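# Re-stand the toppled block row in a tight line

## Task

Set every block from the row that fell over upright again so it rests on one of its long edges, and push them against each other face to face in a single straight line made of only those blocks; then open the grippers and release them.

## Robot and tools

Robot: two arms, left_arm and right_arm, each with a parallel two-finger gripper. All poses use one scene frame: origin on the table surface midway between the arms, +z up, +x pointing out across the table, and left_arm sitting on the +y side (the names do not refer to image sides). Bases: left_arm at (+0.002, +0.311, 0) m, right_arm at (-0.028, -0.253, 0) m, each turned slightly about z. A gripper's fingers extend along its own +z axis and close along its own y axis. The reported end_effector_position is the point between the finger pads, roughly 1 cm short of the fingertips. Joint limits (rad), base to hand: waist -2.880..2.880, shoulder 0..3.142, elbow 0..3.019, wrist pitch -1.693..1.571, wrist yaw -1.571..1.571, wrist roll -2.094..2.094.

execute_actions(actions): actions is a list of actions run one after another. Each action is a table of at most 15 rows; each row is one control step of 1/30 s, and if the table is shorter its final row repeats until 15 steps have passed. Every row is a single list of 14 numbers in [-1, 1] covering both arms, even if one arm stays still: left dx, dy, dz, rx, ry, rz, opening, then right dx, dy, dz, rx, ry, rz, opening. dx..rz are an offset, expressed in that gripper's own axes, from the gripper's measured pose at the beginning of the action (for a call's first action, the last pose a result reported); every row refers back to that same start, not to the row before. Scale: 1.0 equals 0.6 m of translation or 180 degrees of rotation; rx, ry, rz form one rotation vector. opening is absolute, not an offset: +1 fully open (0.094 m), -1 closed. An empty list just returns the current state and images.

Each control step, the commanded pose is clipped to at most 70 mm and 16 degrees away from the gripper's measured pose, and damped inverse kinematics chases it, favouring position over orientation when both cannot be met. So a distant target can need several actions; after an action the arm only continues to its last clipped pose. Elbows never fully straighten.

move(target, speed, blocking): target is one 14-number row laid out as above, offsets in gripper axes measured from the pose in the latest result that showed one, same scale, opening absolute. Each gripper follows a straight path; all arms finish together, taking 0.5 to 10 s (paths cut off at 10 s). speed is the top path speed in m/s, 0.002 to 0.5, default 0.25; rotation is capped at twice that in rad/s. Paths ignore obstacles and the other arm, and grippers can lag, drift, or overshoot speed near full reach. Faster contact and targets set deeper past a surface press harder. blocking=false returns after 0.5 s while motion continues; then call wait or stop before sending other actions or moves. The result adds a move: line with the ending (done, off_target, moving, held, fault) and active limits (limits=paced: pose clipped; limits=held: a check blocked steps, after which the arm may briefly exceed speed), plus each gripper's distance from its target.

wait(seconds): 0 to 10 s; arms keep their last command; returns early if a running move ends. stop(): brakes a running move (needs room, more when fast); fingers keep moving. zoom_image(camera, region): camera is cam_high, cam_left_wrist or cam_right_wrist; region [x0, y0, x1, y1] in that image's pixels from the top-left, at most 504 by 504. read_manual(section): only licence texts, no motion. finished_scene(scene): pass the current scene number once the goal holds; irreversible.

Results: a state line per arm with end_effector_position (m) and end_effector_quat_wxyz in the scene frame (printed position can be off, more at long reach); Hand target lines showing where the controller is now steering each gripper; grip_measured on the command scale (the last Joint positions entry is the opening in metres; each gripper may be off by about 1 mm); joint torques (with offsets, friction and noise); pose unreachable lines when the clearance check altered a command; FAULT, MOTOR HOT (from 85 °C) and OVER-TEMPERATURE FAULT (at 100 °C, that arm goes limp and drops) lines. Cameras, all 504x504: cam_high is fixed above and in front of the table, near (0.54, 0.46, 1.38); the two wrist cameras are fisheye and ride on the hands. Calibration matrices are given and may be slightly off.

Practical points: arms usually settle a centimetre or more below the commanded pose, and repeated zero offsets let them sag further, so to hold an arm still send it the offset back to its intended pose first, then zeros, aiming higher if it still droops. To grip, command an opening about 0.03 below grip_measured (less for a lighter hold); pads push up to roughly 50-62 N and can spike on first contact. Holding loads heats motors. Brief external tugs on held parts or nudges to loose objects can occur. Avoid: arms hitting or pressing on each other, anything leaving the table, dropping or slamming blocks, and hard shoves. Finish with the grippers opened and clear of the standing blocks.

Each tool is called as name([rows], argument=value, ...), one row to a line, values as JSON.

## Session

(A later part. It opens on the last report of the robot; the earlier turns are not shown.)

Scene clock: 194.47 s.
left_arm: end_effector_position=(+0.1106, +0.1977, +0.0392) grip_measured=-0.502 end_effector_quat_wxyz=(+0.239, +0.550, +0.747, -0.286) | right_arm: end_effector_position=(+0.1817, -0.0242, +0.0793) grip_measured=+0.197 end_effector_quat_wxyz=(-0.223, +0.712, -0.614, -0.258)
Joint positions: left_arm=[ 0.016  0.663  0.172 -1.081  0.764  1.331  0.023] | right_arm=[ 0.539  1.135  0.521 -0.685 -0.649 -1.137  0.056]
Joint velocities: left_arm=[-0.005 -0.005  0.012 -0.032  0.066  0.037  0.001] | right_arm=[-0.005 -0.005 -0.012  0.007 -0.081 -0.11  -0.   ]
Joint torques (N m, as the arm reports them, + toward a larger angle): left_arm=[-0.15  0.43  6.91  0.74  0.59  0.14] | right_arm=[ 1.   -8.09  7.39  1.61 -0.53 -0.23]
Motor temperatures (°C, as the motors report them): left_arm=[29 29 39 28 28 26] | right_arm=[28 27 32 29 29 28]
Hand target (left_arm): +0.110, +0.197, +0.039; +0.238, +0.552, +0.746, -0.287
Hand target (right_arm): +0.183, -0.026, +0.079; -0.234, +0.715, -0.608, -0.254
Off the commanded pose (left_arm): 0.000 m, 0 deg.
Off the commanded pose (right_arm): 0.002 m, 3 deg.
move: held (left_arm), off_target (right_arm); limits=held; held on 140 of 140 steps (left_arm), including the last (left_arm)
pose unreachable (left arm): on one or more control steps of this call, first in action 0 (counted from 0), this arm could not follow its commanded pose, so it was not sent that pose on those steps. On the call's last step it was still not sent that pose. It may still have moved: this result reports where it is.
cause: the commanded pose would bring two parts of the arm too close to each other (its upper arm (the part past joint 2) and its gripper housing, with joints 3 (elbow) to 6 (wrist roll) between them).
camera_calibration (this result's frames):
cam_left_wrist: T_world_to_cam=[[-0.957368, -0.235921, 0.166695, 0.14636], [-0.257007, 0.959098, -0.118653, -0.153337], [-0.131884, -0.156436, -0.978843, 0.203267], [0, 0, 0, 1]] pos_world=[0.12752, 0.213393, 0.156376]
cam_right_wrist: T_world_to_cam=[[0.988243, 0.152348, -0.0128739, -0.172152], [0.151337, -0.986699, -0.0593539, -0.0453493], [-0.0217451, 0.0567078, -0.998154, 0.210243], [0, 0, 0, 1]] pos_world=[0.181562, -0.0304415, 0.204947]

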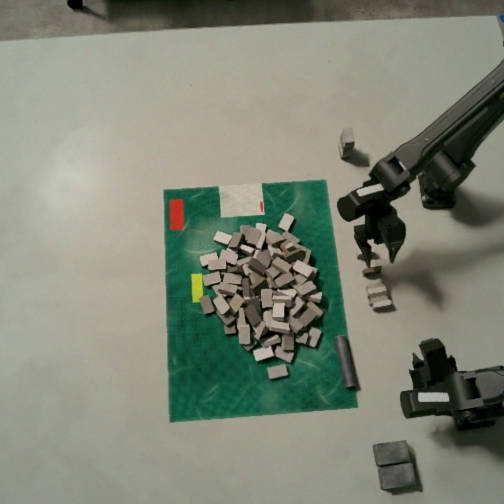

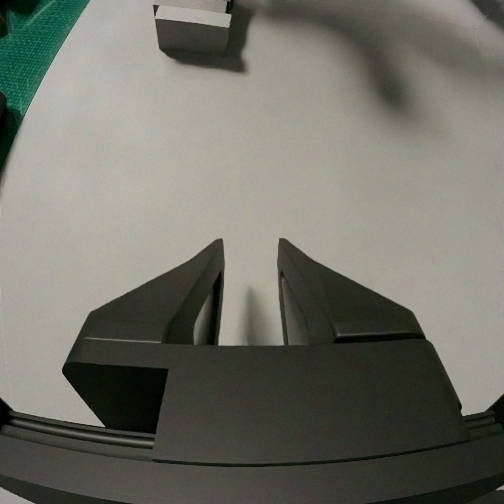

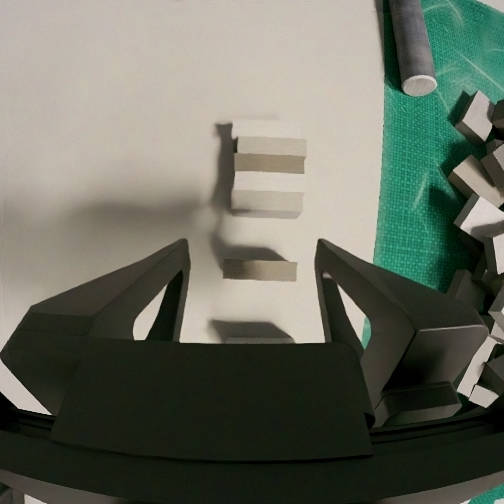

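move(target=[0,0,0,0,0,0,-0.5,0.153,0,0.02,0,0,0,0.4], speed=0.1)

move(target=[0,0,0,0,0,0,-0.5,0,0,0,0,0,0,-0.2])

move(target=[0,0,0,0,0,0,-0.5,-0.1,-0.02,0.08,0,0,0,-0.2], speed=0.04)

move(target=[0,0,0,0,0,0,-0.5,0,0,0,0,0,0,0.3])

move(target=[0,0,0,0,0,0,-0.5,-0.05,0,-0.06,0,0,0,0.3], speed=0.1)

Scene clock: 206.67 s.
left_arm: end_effector_position=(+0.1106, +0.1977, +0.0392) grip_measured=-0.502 end_effector_quat_wxyz=(+0.239, +0.550, +0.747, -0.286) | right_arm: end_effector_position=(+0.1932, -0.0839, +0.0137) grip_measured=+0.397 end_effector_quat_wxyz=(-0.218, +0.709, -0.617, -0.262)
Joint positions: left_arm=[ 0.016  0.663  0.172 -1.081  0.764  1.331  0.023] | right_arm=[ 0.298  1.333  0.45  -0.615 -0.693 -1.436  0.066]
Joint velocities: left_arm=[-0.005 -0.005 -0.002 -0.017  0.022 -0.022 -0.002] | right_arm=[-0.005 -0.005 -0.007 -0.017 -0.051 -0.066  0.001]
Joint torques (N m, as the arm reports them, + toward a larger angle): left_arm=[-0.5   0.6   6.94  0.8   0.61  0.14] | right_arm=[ 0.33 -7.2   5.47  1.27 -0.53 -0.18]
Motor temperatures (°C, as the motors report them): left_arm=[29 29 39 28 28 26] | right_arm=[28 27 32 29 29 28]
Hand target (left_arm): +0.110, +0.197, +0.039; +0.238, +0.552, +0.746, -0.287
Hand target (right_arm): +0.192, -0.085, +0.010; -0.222, +0.711, -0.613, -0.261
Off the commanded pose (left_arm): 0.000 m, 0 deg.
Off the commanded pose (right_arm): 0.004 m, 1 deg.
move: held (left_arm); limits=held; held on 42 of 42 steps (left_arm), including the last (left_arm)
pose unreachable (left arm): on one or more control steps of this call, first in action 0 (counted from 0), this arm could not follow its commanded pose, so it was not sent that pose on those steps. On the call's last step it was still not sent that pose. It may still have moved: this result reports where it is.
cause: the commanded pose would bring two parts of the arm too close to each other (its upper arm (the part past joint 2) and its gripper housing, with joints 3 (elbow) to 6 (wrist roll) between them).
camera_calibration (this result's frames):
cam_left_wrist: T_world_to_cam=[[-0.957368, -0.235921, 0.166695, 0.14636], [-0.257007, 0.959098, -0.118653, -0.153337], [-0.131884, -0.156436, -0.978843, 0.203267], [0, 0, 0, 1]] pos_world=[0.12752, 0.213393, 0.156376]
cam_right_wrist: T_world_to_cam=[[0.988418, 0.149366, -0.0268416, -0.175358], [0.147562, -0.987239, -0.0598632, -0.109238], [-0.0354406, 0.055209, -0.997846, 0.150903], [0, 0, 0, 1]] pos_world=[0.194795, -0.0899826, 0.139332]

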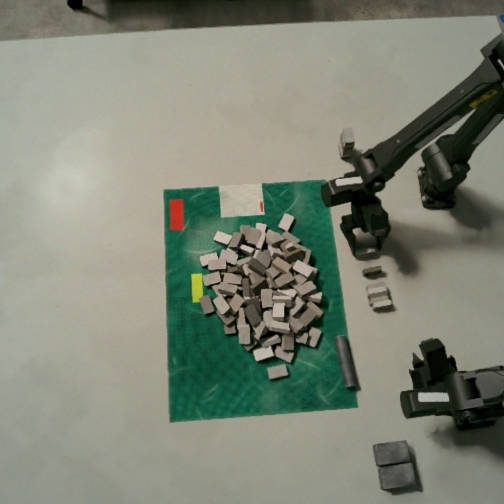

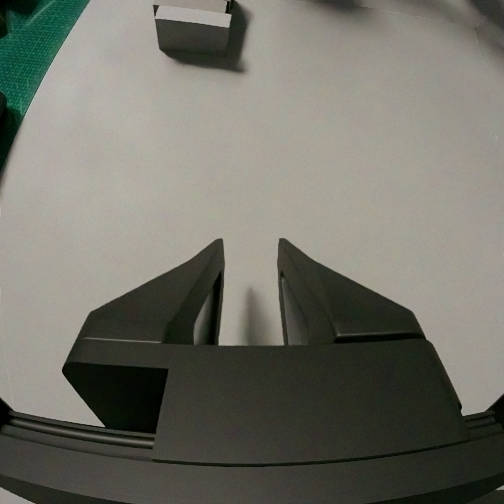

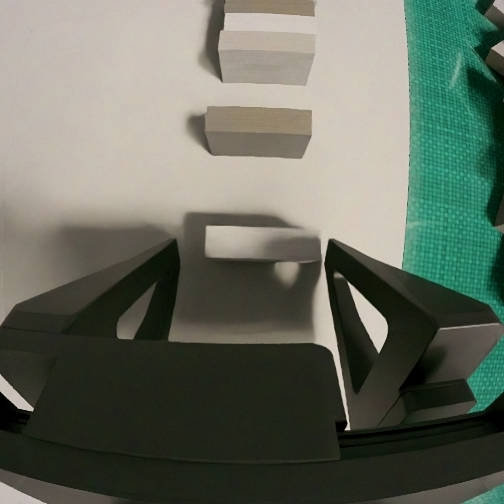

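Scene clock: 207.17 s.
left_arm: end_effector_position=(+0.1106, +0.1977, +0.0392) grip_measured=-0.502 end_effector_quat_wxyz=(+0.239, +0.550, +0.747, -0.286) | right_arm: end_effector_position=(+0.1932, -0.0839, +0.0138) grip_measured=-0.084 end_effector_quat_wxyz=(-0.218, +0.709, -0.617, -0.263)
Joint positions: left_arm=[ 0.016  0.663  0.172 -1.081  0.764  1.331  0.023] | right_arm=[ 0.298  1.333  0.45  -0.615 -0.694 -1.436  0.043]
Joint velocities: left_arm=[-0.015 -0.005 -0.012 -0.007 -0.037 -0.022 -0.   ] | right_arm=[-0.015  0.015 -0.022  0.027  0.007  0.051  0.   ]
Joint torques (N m, as the arm reports them, + toward a larger angle): left_arm=[-0.59  0.83  6.88  0.86  0.59  0.12] | right_arm=[ 0.88 -8.21  6.29  0.44 -0.41 -0.07]
Motor temperatures (°C, as the motors report them): left_arm=[29 29 39 28 28 26] | right_arm=[28 27 32 29 29 28]
Hand target (left_arm): +0.110, +0.197, +0.039; +0.238, +0.552, +0.746, -0.287
Hand target (right_arm): +0.193, -0.084, +0.014; -0.218, +0.709, -0.617, -0.263
Off the commanded pose (left_arm): 0.000 m, 0 deg.
Off the commanded pose (right_arm): 0.000 m, 0 deg.
move: held (left_arm); limits=held; held on 15 of 15 steps (left_arm), including the last (left_arm)
pose unreachable (left arm): on one or more control steps of this call, first in action 0 (counted from 0), this arm could not follow its commanded pose, so it was not sent that pose on those steps. On the call's last step it was still not sent that pose. It may still have moved: this result reports where it is.
cause: the commanded pose would bring two parts of the arm too close to each other (its upper arm (the part past joint 2) and its gripper housing, with joints 3 (elbow) to 6 (wrist roll) between them).
camera_calibration (this result's frames):
cam_left_wrist: T_world_to_cam=[[-0.957368, -0.235921, 0.166695, 0.14636], [-0.257007, 0.959098, -0.118653, -0.153337], [-0.131884, -0.156436, -0.978843, 0.203267], [0, 0, 0, 1]] pos_world=[0.12752, 0.213393, 0.156376]
cam_right_wrist: T_world_to_cam=[[0.988411, 0.149403, -0.0268786, -0.175344], [0.147584, -0.987213, -0.0602411, -0.109182], [-0.0355351, 0.0555761, -0.997822, 0.15099], [0, 0, 0, 1]] pos_world=[0.194791, -0.0899807, 0.139371]

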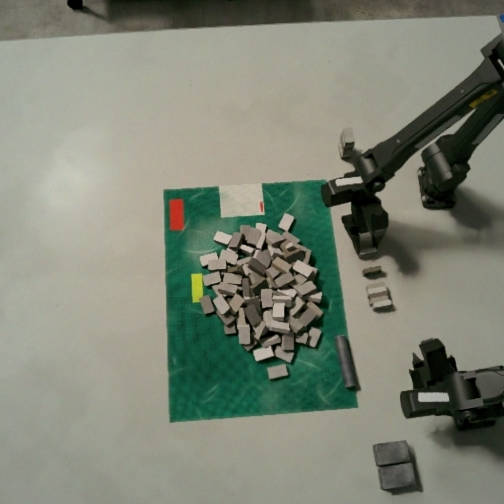

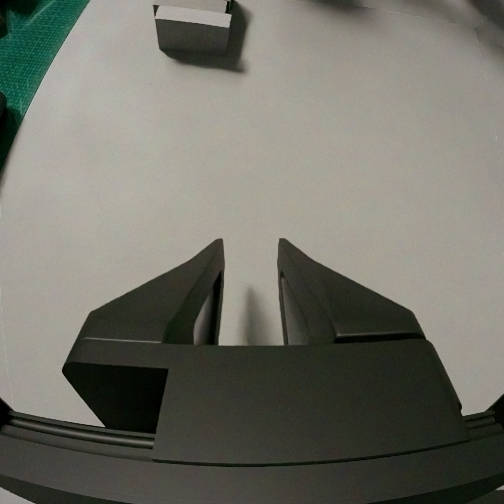

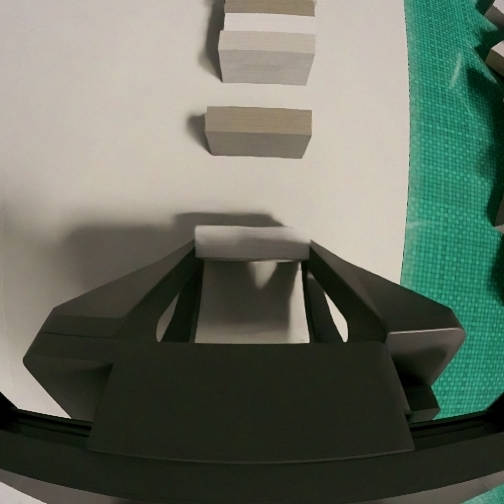

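Scene clock: 209.37 s.
left_arm: end_effector_position=(+0.1106, +0.1977, +0.0392) grip_measured=-0.502 end_effector_quat_wxyz=(+0.239, +0.550, +0.747, -0.286) | right_arm: end_effector_position=(+0.1819, -0.0174, +0.0133) grip_measured=-0.084 end_effector_quat_wxyz=(-0.213, +0.709, -0.619, -0.262)
Joint positions: left_arm=[ 0.016  0.663  0.172 -1.081  0.764  1.331  0.023] | right_arm=[ 0.562  1.342  0.45  -0.408 -0.642 -1.104  0.043]
Joint velocities: left_arm=[ 0.005 -0.005 -0.032  0.007 -0.022 -0.037 -0.   ] | right_arm=[ 0.015  0.005  0.002  0.002 -0.007 -0.037 -0.001]
Joint torques (N m, as the arm reports them, + toward a larger angle): left_arm=[-0.32  0.55  6.88  0.86  0.61  0.14] | right_arm=[ 2.23 -5.68  9.81  1.5  -0.24  0.06]
Motor temperatures (°C, as the motors report them): left_arm=[29 29 39 28 28 26] | right_arm=[28 27 32 29 29 28]
Hand target (left_arm): +0.110, +0.197, +0.039; +0.238, +0.552, +0.746, -0.287
Hand target (right_arm): +0.193, -0.006, +0.016; -0.219, +0.709, -0.618, -0.260
Off the commanded pose (left_arm): 0.000 m, 0 deg.
Off the commanded pose (right_arm): 0.017 m, 1 deg.
move: held (left_arm), off_target (right_arm); limits=held; held on 66 of 66 steps (left_arm), including the last (left_arm)
pose unreachable (left arm): on one or more control steps of this call, first in action 0 (counted from 0), this arm could not follow its commanded pose, so it was not sent that pose on those steps. On the call's last step it was still not sent that pose. It may still have moved: this result reports where it is.
cause: the commanded pose would bring two parts of the arm too close to each other (its upper arm (the part past joint 2) and its gripper housing, with joints 3 (elbow) to 6 (wrist roll) between them).
camera_calibration (this result's frames):
cam_left_wrist: T_world_to_cam=[[-0.957368, -0.235921, 0.166695, 0.14636], [-0.257007, 0.959098, -0.118653, -0.153337], [-0.131884, -0.156436, -0.978843, 0.203267], [0, 0, 0, 1]] pos_world=[0.12752, 0.213393, 0.156376]
cam_right_wrist: T_world_to_cam=[[0.98842, 0.14793, -0.033814, -0.174105], [0.146081, -0.987913, -0.0518447, -0.0417331], [-0.0410747, 0.0463048, -0.998083, 0.147276], [0, 0, 0, 1]] pos_world=[0.184235, -0.0222929, 0.138943]

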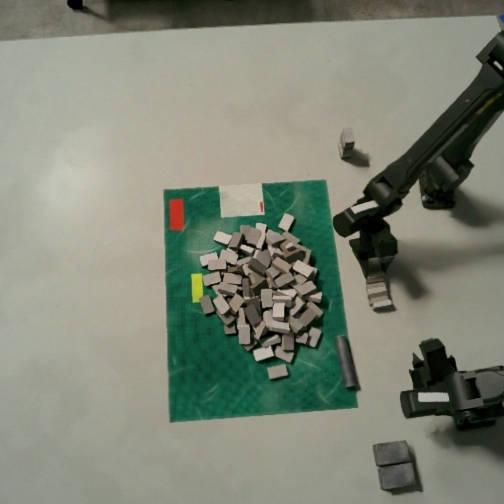

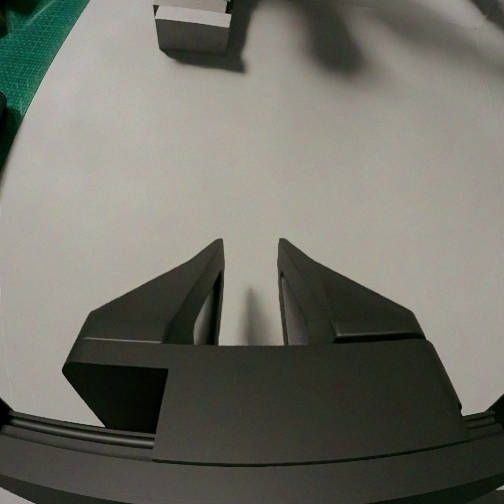

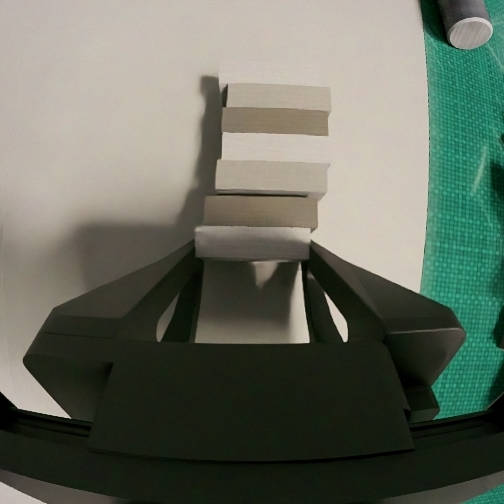

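Scene clock: 209.87 s.
left_arm: end_effector_position=(+0.1106, +0.1977, +0.0392) grip_measured=-0.502 end_effector_quat_wxyz=(+0.239, +0.550, +0.747, -0.286) | right_arm: end_effector_position=(+0.1819, -0.0173, +0.0134) grip_measured=+0.297 end_effector_quat_wxyz=(-0.214, +0.709, -0.619, -0.262)
Joint positions: left_arm=[ 0.016  0.663  0.172 -1.081  0.764  1.331  0.023] | right_arm=[ 0.562  1.342  0.45  -0.408 -0.642 -1.104  0.061]
Joint velocities: left_arm=[-0.005 -0.015 -0.017  0.022 -0.022 -0.037  0.001] | right_arm=[-0.005  0.015 -0.002 -0.012  0.022  0.007 -0.   ]
Joint torques (N m, as the arm reports them, + toward a larger angle): left_arm=[-0.39  0.59  6.87  0.84  0.58  0.16] | right_arm=[ 1.58 -7.96  6.63  1.16 -0.37 -0.11]
Motor temperatures (°C, as the motors report them): left_arm=[29 29 39 28 28 26] | right_arm=[28 27 32 29 29 28]
Hand target (left_arm): +0.110, +0.197, +0.039; +0.238, +0.552, +0.746, -0.287
Hand target (right_arm): +0.182, -0.017, +0.013; -0.214, +0.709, -0.619, -0.262
Off the commanded pose (left_arm): 0.000 m, 0 deg.
Off the commanded pose (right_arm): 0.000 m, 0 deg.
move: held (left_arm); limits=held; held on 15 of 15 steps (left_arm), including the last (left_arm)
pose unreachable (left arm): on one or more control steps of this call, first in action 0 (counted from 0), this arm could not follow its commanded pose, so it was not sent that pose on those steps. On the call's last step it was still not sent that pose. It may still have moved: this result reports where it is.
cause: the commanded pose would bring two parts of the arm too close to each other (its upper arm (the part past joint 2) and its gripper housing, with joints 3 (elbow) to 6 (wrist roll) between them).
camera_calibration (this result's frames):
cam_left_wrist: T_world_to_cam=[[-0.957368, -0.235921, 0.166695, 0.14636], [-0.257007, 0.959098, -0.118653, -0.153337], [-0.131884, -0.156436, -0.978843, 0.203267], [0, 0, 0, 1]] pos_world=[0.12752, 0.213393, 0.156376]
cam_right_wrist: T_world_to_cam=[[0.98841, 0.148048, -0.033588, -0.174113], [0.146189, -0.987872, -0.0523236, -0.0416771], [-0.040927, 0.0468069, -0.998065, 0.147398], [0, 0, 0, 1]] pos_world=[0.18422, -0.0222938, 0.139084]

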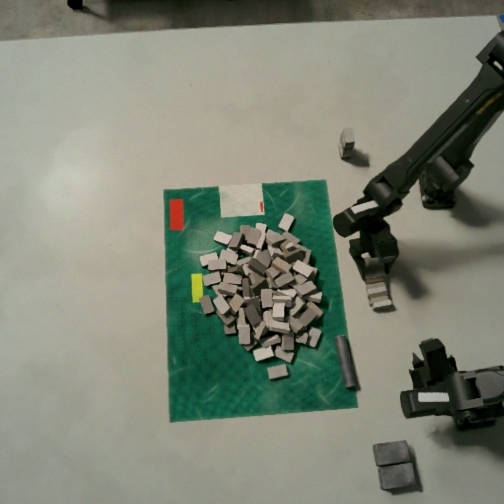

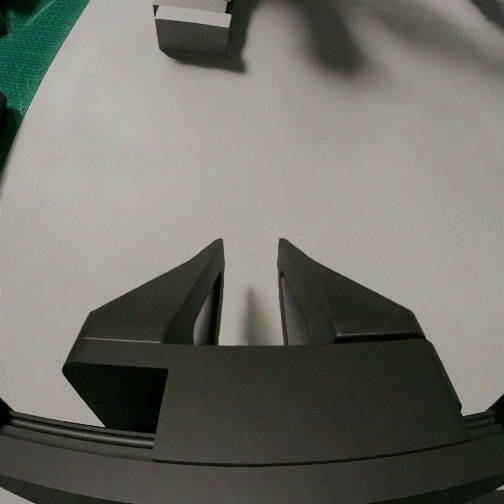

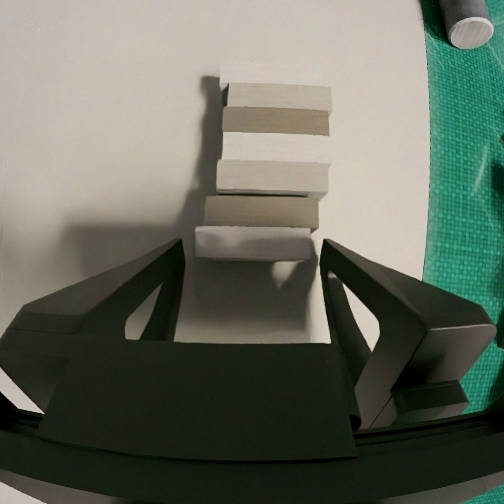

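Scene clock: 210.70 s.
left_arm: end_effector_position=(+0.1106, +0.1977, +0.0392) grip_measured=-0.502 end_effector_quat_wxyz=(+0.239, +0.550, +0.747, -0.286) | right_arm: end_effector_position=(+0.1666, -0.0260, +0.0456) grip_measured=+0.297 end_effector_quat_wxyz=(-0.200, +0.707, -0.624, -0.266)
Joint positions: left_arm=[ 0.016  0.663  0.172 -1.081  0.764  1.331  0.023] | right_arm=[ 0.562  1.2    0.463 -0.595 -0.642 -1.104  0.061]
Joint velocities: left_arm=[-0.005 -0.015 -0.012  0.007 -0.081  0.037 -0.   ] | right_arm=[-0.015  0.005 -0.002 -0.007 -0.051 -0.022 -0.   ]
Joint torques (N m, as the arm reports them, + toward a larger angle): left_arm=[-0.72  0.71  6.92  0.87  0.6   0.17] | right_arm=[ 0.93 -7.63 12.06 -0.08 -0.42 -0.16]
Motor temperatures (°C, as the motors report them): left_arm=[29 29 39 28 28 26] | right_arm=[28 27 33 29 29 28]
Hand target (left_arm): +0.110, +0.197, +0.039; +0.238, +0.552, +0.746, -0.287
Hand target (right_arm): +0.181, -0.018, +0.061; -0.214, +0.709, -0.619, -0.261
Off the commanded pose (left_arm): 0.000 m, 0 deg.
Off the commanded pose (right_arm): 0.024 m, 2 deg.
move: held (left_arm), off_target (right_arm); limits=held; held on 25 of 25 steps (left_arm), including the last (left_arm)
pose unreachable (left arm): on one or more control steps of this call, first in action 0 (counted from 0), this arm could not follow its commanded pose, so it was not sent that pose on those steps. On the call's last step it was still not sent that pose. It may still have moved: this result reports where it is.
cause: the commanded pose would bring two parts of the arm too close to each other (its upper arm (the part past joint 2) and its gripper housing, with joints 3 (elbow) to 6 (wrist roll) between them).
camera_calibration (this result's frames):
cam_left_wrist: T_world_to_cam=[[-0.957368, -0.235921, 0.166695, 0.14636], [-0.257007, 0.959098, -0.118653, -0.153337], [-0.131884, -0.156436, -0.978843, 0.203267], [0, 0, 0, 1]] pos_world=[0.12752, 0.213393, 0.156376]
cam_right_wrist: T_world_to_cam=[[0.987099, 0.147189, -0.0630183, -0.155042], [0.144819, -0.988622, -0.0406769, -0.0466431], [-0.0682884, 0.0310259, -0.997183, 0.1834], [0, 0, 0, 1]] pos_world=[0.17232, -0.0289821, 0.171216]

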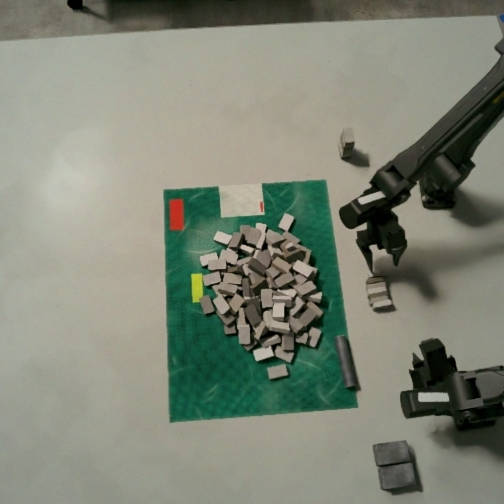

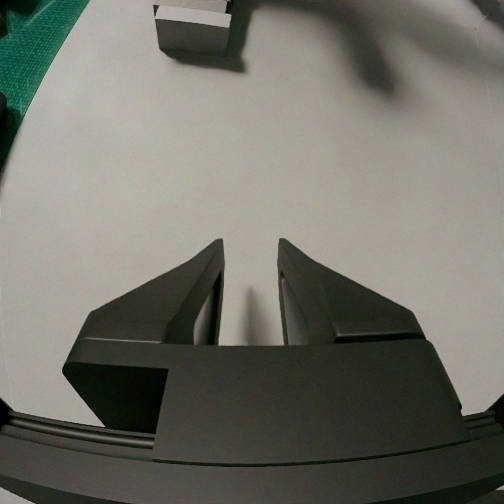

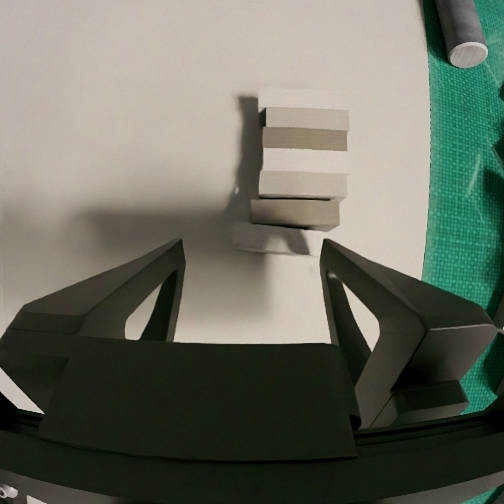

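move(target=[0,0,0,0,0,0,-0.5,0,-0.065,0,0,0,0,0.9], speed=0.08)

move(target=[0,0,0,0,0,0,-0.5,0.007,0,0.06,0,0,0,0.9], speed=0.08)

Scene clock: 221.93 s.
left_arm: end_effector_position=(+0.1106, +0.1977, +0.0392) grip_measured=-0.502 end_effector_quat_wxyz=(+0.239, +0.550, +0.747, -0.286) | right_arm: end_effector_position=(+0.1902, -0.0257, +0.0360) grip_measured=+0.897 end_effector_quat_wxyz=(-0.190, +0.704, -0.629, -0.270)
Joint positions: left_arm=[ 0.016  0.663  0.172 -1.081  0.764  1.331  0.023] | right_arm=[ 0.52   1.307  0.519 -0.595 -0.65  -1.151  0.089]
Joint velocities: left_arm=[-0.005 -0.015  0.002  0.022 -0.007 -0.007 -0.001] | right_arm=[ 0.005 -0.005  0.007 -0.012 -0.095 -0.051 -0.001]
Joint torques (N m, as the arm reports them, + toward a larger angle): left_arm=[-0.39  0.6   6.91  0.82  0.61  0.15] | right_arm=[ 0.64 -7.03 10.78  0.21 -0.53 -0.21]
Motor temperatures (°C, as the motors report them): left_arm=[29 29 39 28 28 26] | right_arm=[28 27 35 29 29 28]
Hand target (left_arm): +0.110, +0.197, +0.039; +0.238, +0.552, +0.746, -0.287
Hand target (right_arm): +0.205, -0.020, +0.044; -0.200, +0.707, -0.624, -0.267
Off the commanded pose (left_arm): 0.000 m, 0 deg.
Off the commanded pose (right_arm): 0.018 m, 1 deg.
move: held (left_arm), off_target (right_arm); limits=held; held on 26 of 26 steps (left_arm), including the last (left_arm)
pose unreachable (left arm): on one or more control steps of this call, first in action 0 (counted from 0), this arm could not follow its commanded pose, so it was not sent that pose on those steps. On the call's last step it was still not sent that pose. It may still have moved: this result reports where it is.
cause: the commanded pose would bring two parts of the arm too close to each other (its upper arm (the part past joint 2) and its gripper housing, with joints 3 (elbow) to 6 (wrist roll) between them).
camera_calibration (this result's frames):
cam_left_wrist: T_world_to_cam=[[-0.957368, -0.235921, 0.166695, 0.14636], [-0.257007, 0.959098, -0.118653, -0.153337], [-0.131884, -0.156436, -0.978843, 0.203267], [0, 0, 0, 1]] pos_world=[0.12752, 0.213393, 0.156376]
cam_right_wrist: T_world_to_cam=[[0.986093, 0.142996, -0.0846957, -0.178199], [0.140613, -0.989498, -0.0335014, -0.0496884], [-0.0885968, 0.0211262, -0.995844, 0.17893], [0, 0, 0, 1]] pos_world=[0.19856, -0.0274649, 0.161429]

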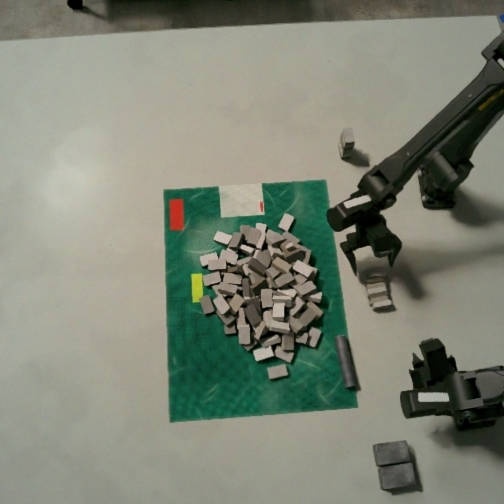

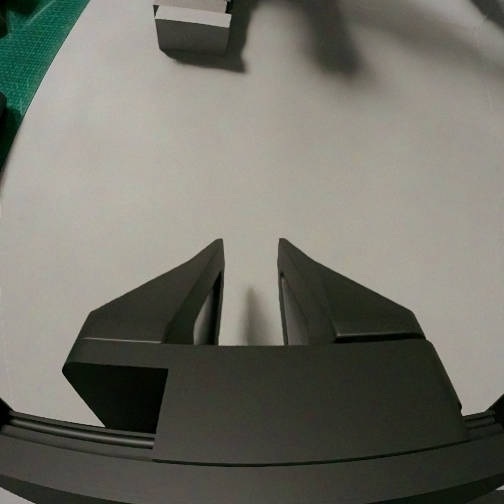

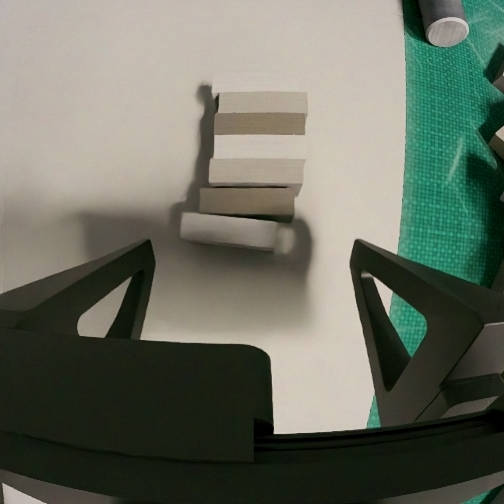

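Scene clock: 222.73 s.
left_arm: end_effector_position=(+0.1106, +0.1977, +0.0392) grip_measured=-0.502 end_effector_quat_wxyz=(+0.239, +0.550, +0.747, -0.286) | right_arm: end_effector_position=(+0.1905, -0.0064, +0.0120) grip_measured=+0.897 end_effector_quat_wxyz=(-0.196, +0.707, -0.625, -0.268)
Joint positions: left_arm=[ 0.016  0.663  0.172 -1.081  0.764  1.331  0.023] | right_arm=[ 0.581  1.395  0.502 -0.433 -0.639 -1.082  0.089]
Joint velocities: left_arm=[ 0.005 -0.015  0.017 -0.007 -0.022  0.007 -0.   ] | right_arm=[-0.005  0.005 -0.012 -0.017  0.051 -0.037  0.   ]
Joint torques (N m, as the arm reports them, + toward a larger angle): left_arm=[-0.45  0.61  6.91  0.87  0.6   0.15] | right_arm=[ 1.33 -8.13  5.38  1.82 -0.23  0.02]
Motor temperatures (°C, as the motors report them): left_arm=[29 29 39 28 28 26] | right_arm=[28 27 35 29 29 28]
Hand target (left_arm): +0.110, +0.197, +0.039; +0.238, +0.552, +0.746, -0.287
Hand target (right_arm): +0.186, -0.007, +0.005; -0.190, +0.704, -0.629, -0.269
Off the commanded pose (left_arm): 0.000 m, 0 deg.
Off the commanded pose (right_arm): 0.009 m, 1 deg.
move: held (left_arm); limits=held; held on 24 of 24 steps (left_arm), including the last (left_arm)
pose unreachable (left arm): on one or more control steps of this call, first in action 0 (counted from 0), this arm could not follow its commanded pose, so it was not sent that pose on those steps. On the call's last step it was still not sent that pose. It may still have moved: this result reports where it is.
cause: the commanded pose would bring two parts of the arm too close to each other (its upper arm (the part past joint 2) and its gripper housing, with joints 3 (elbow) to 6 (wrist roll) between them).
camera_calibration (this result's frames):
cam_left_wrist: T_world_to_cam=[[-0.957368, -0.235921, 0.166695, 0.14636], [-0.257007, 0.959098, -0.118653, -0.153337], [-0.131884, -0.156436, -0.978843, 0.203267], [0, 0, 0, 1]] pos_world=[0.12752, 0.213393, 0.156376]
cam_right_wrist: T_world_to_cam=[[0.986487, 0.148033, -0.0702096, -0.183442], [0.14556, -0.988575, -0.0391449, -0.0322207], [-0.0752021, 0.0283962, -0.996764, 0.152219], [0, 0, 0, 1]] pos_world=[0.1971, -0.00901958, 0.137586]

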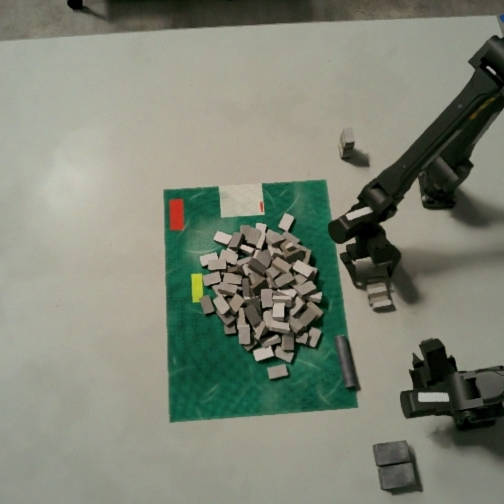

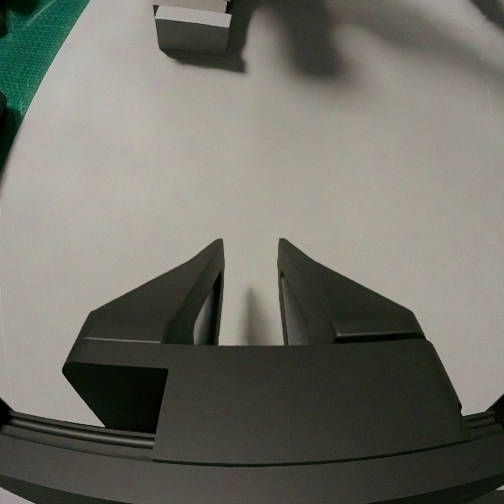

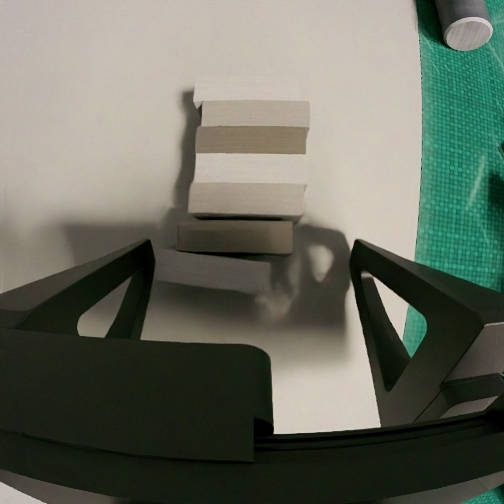

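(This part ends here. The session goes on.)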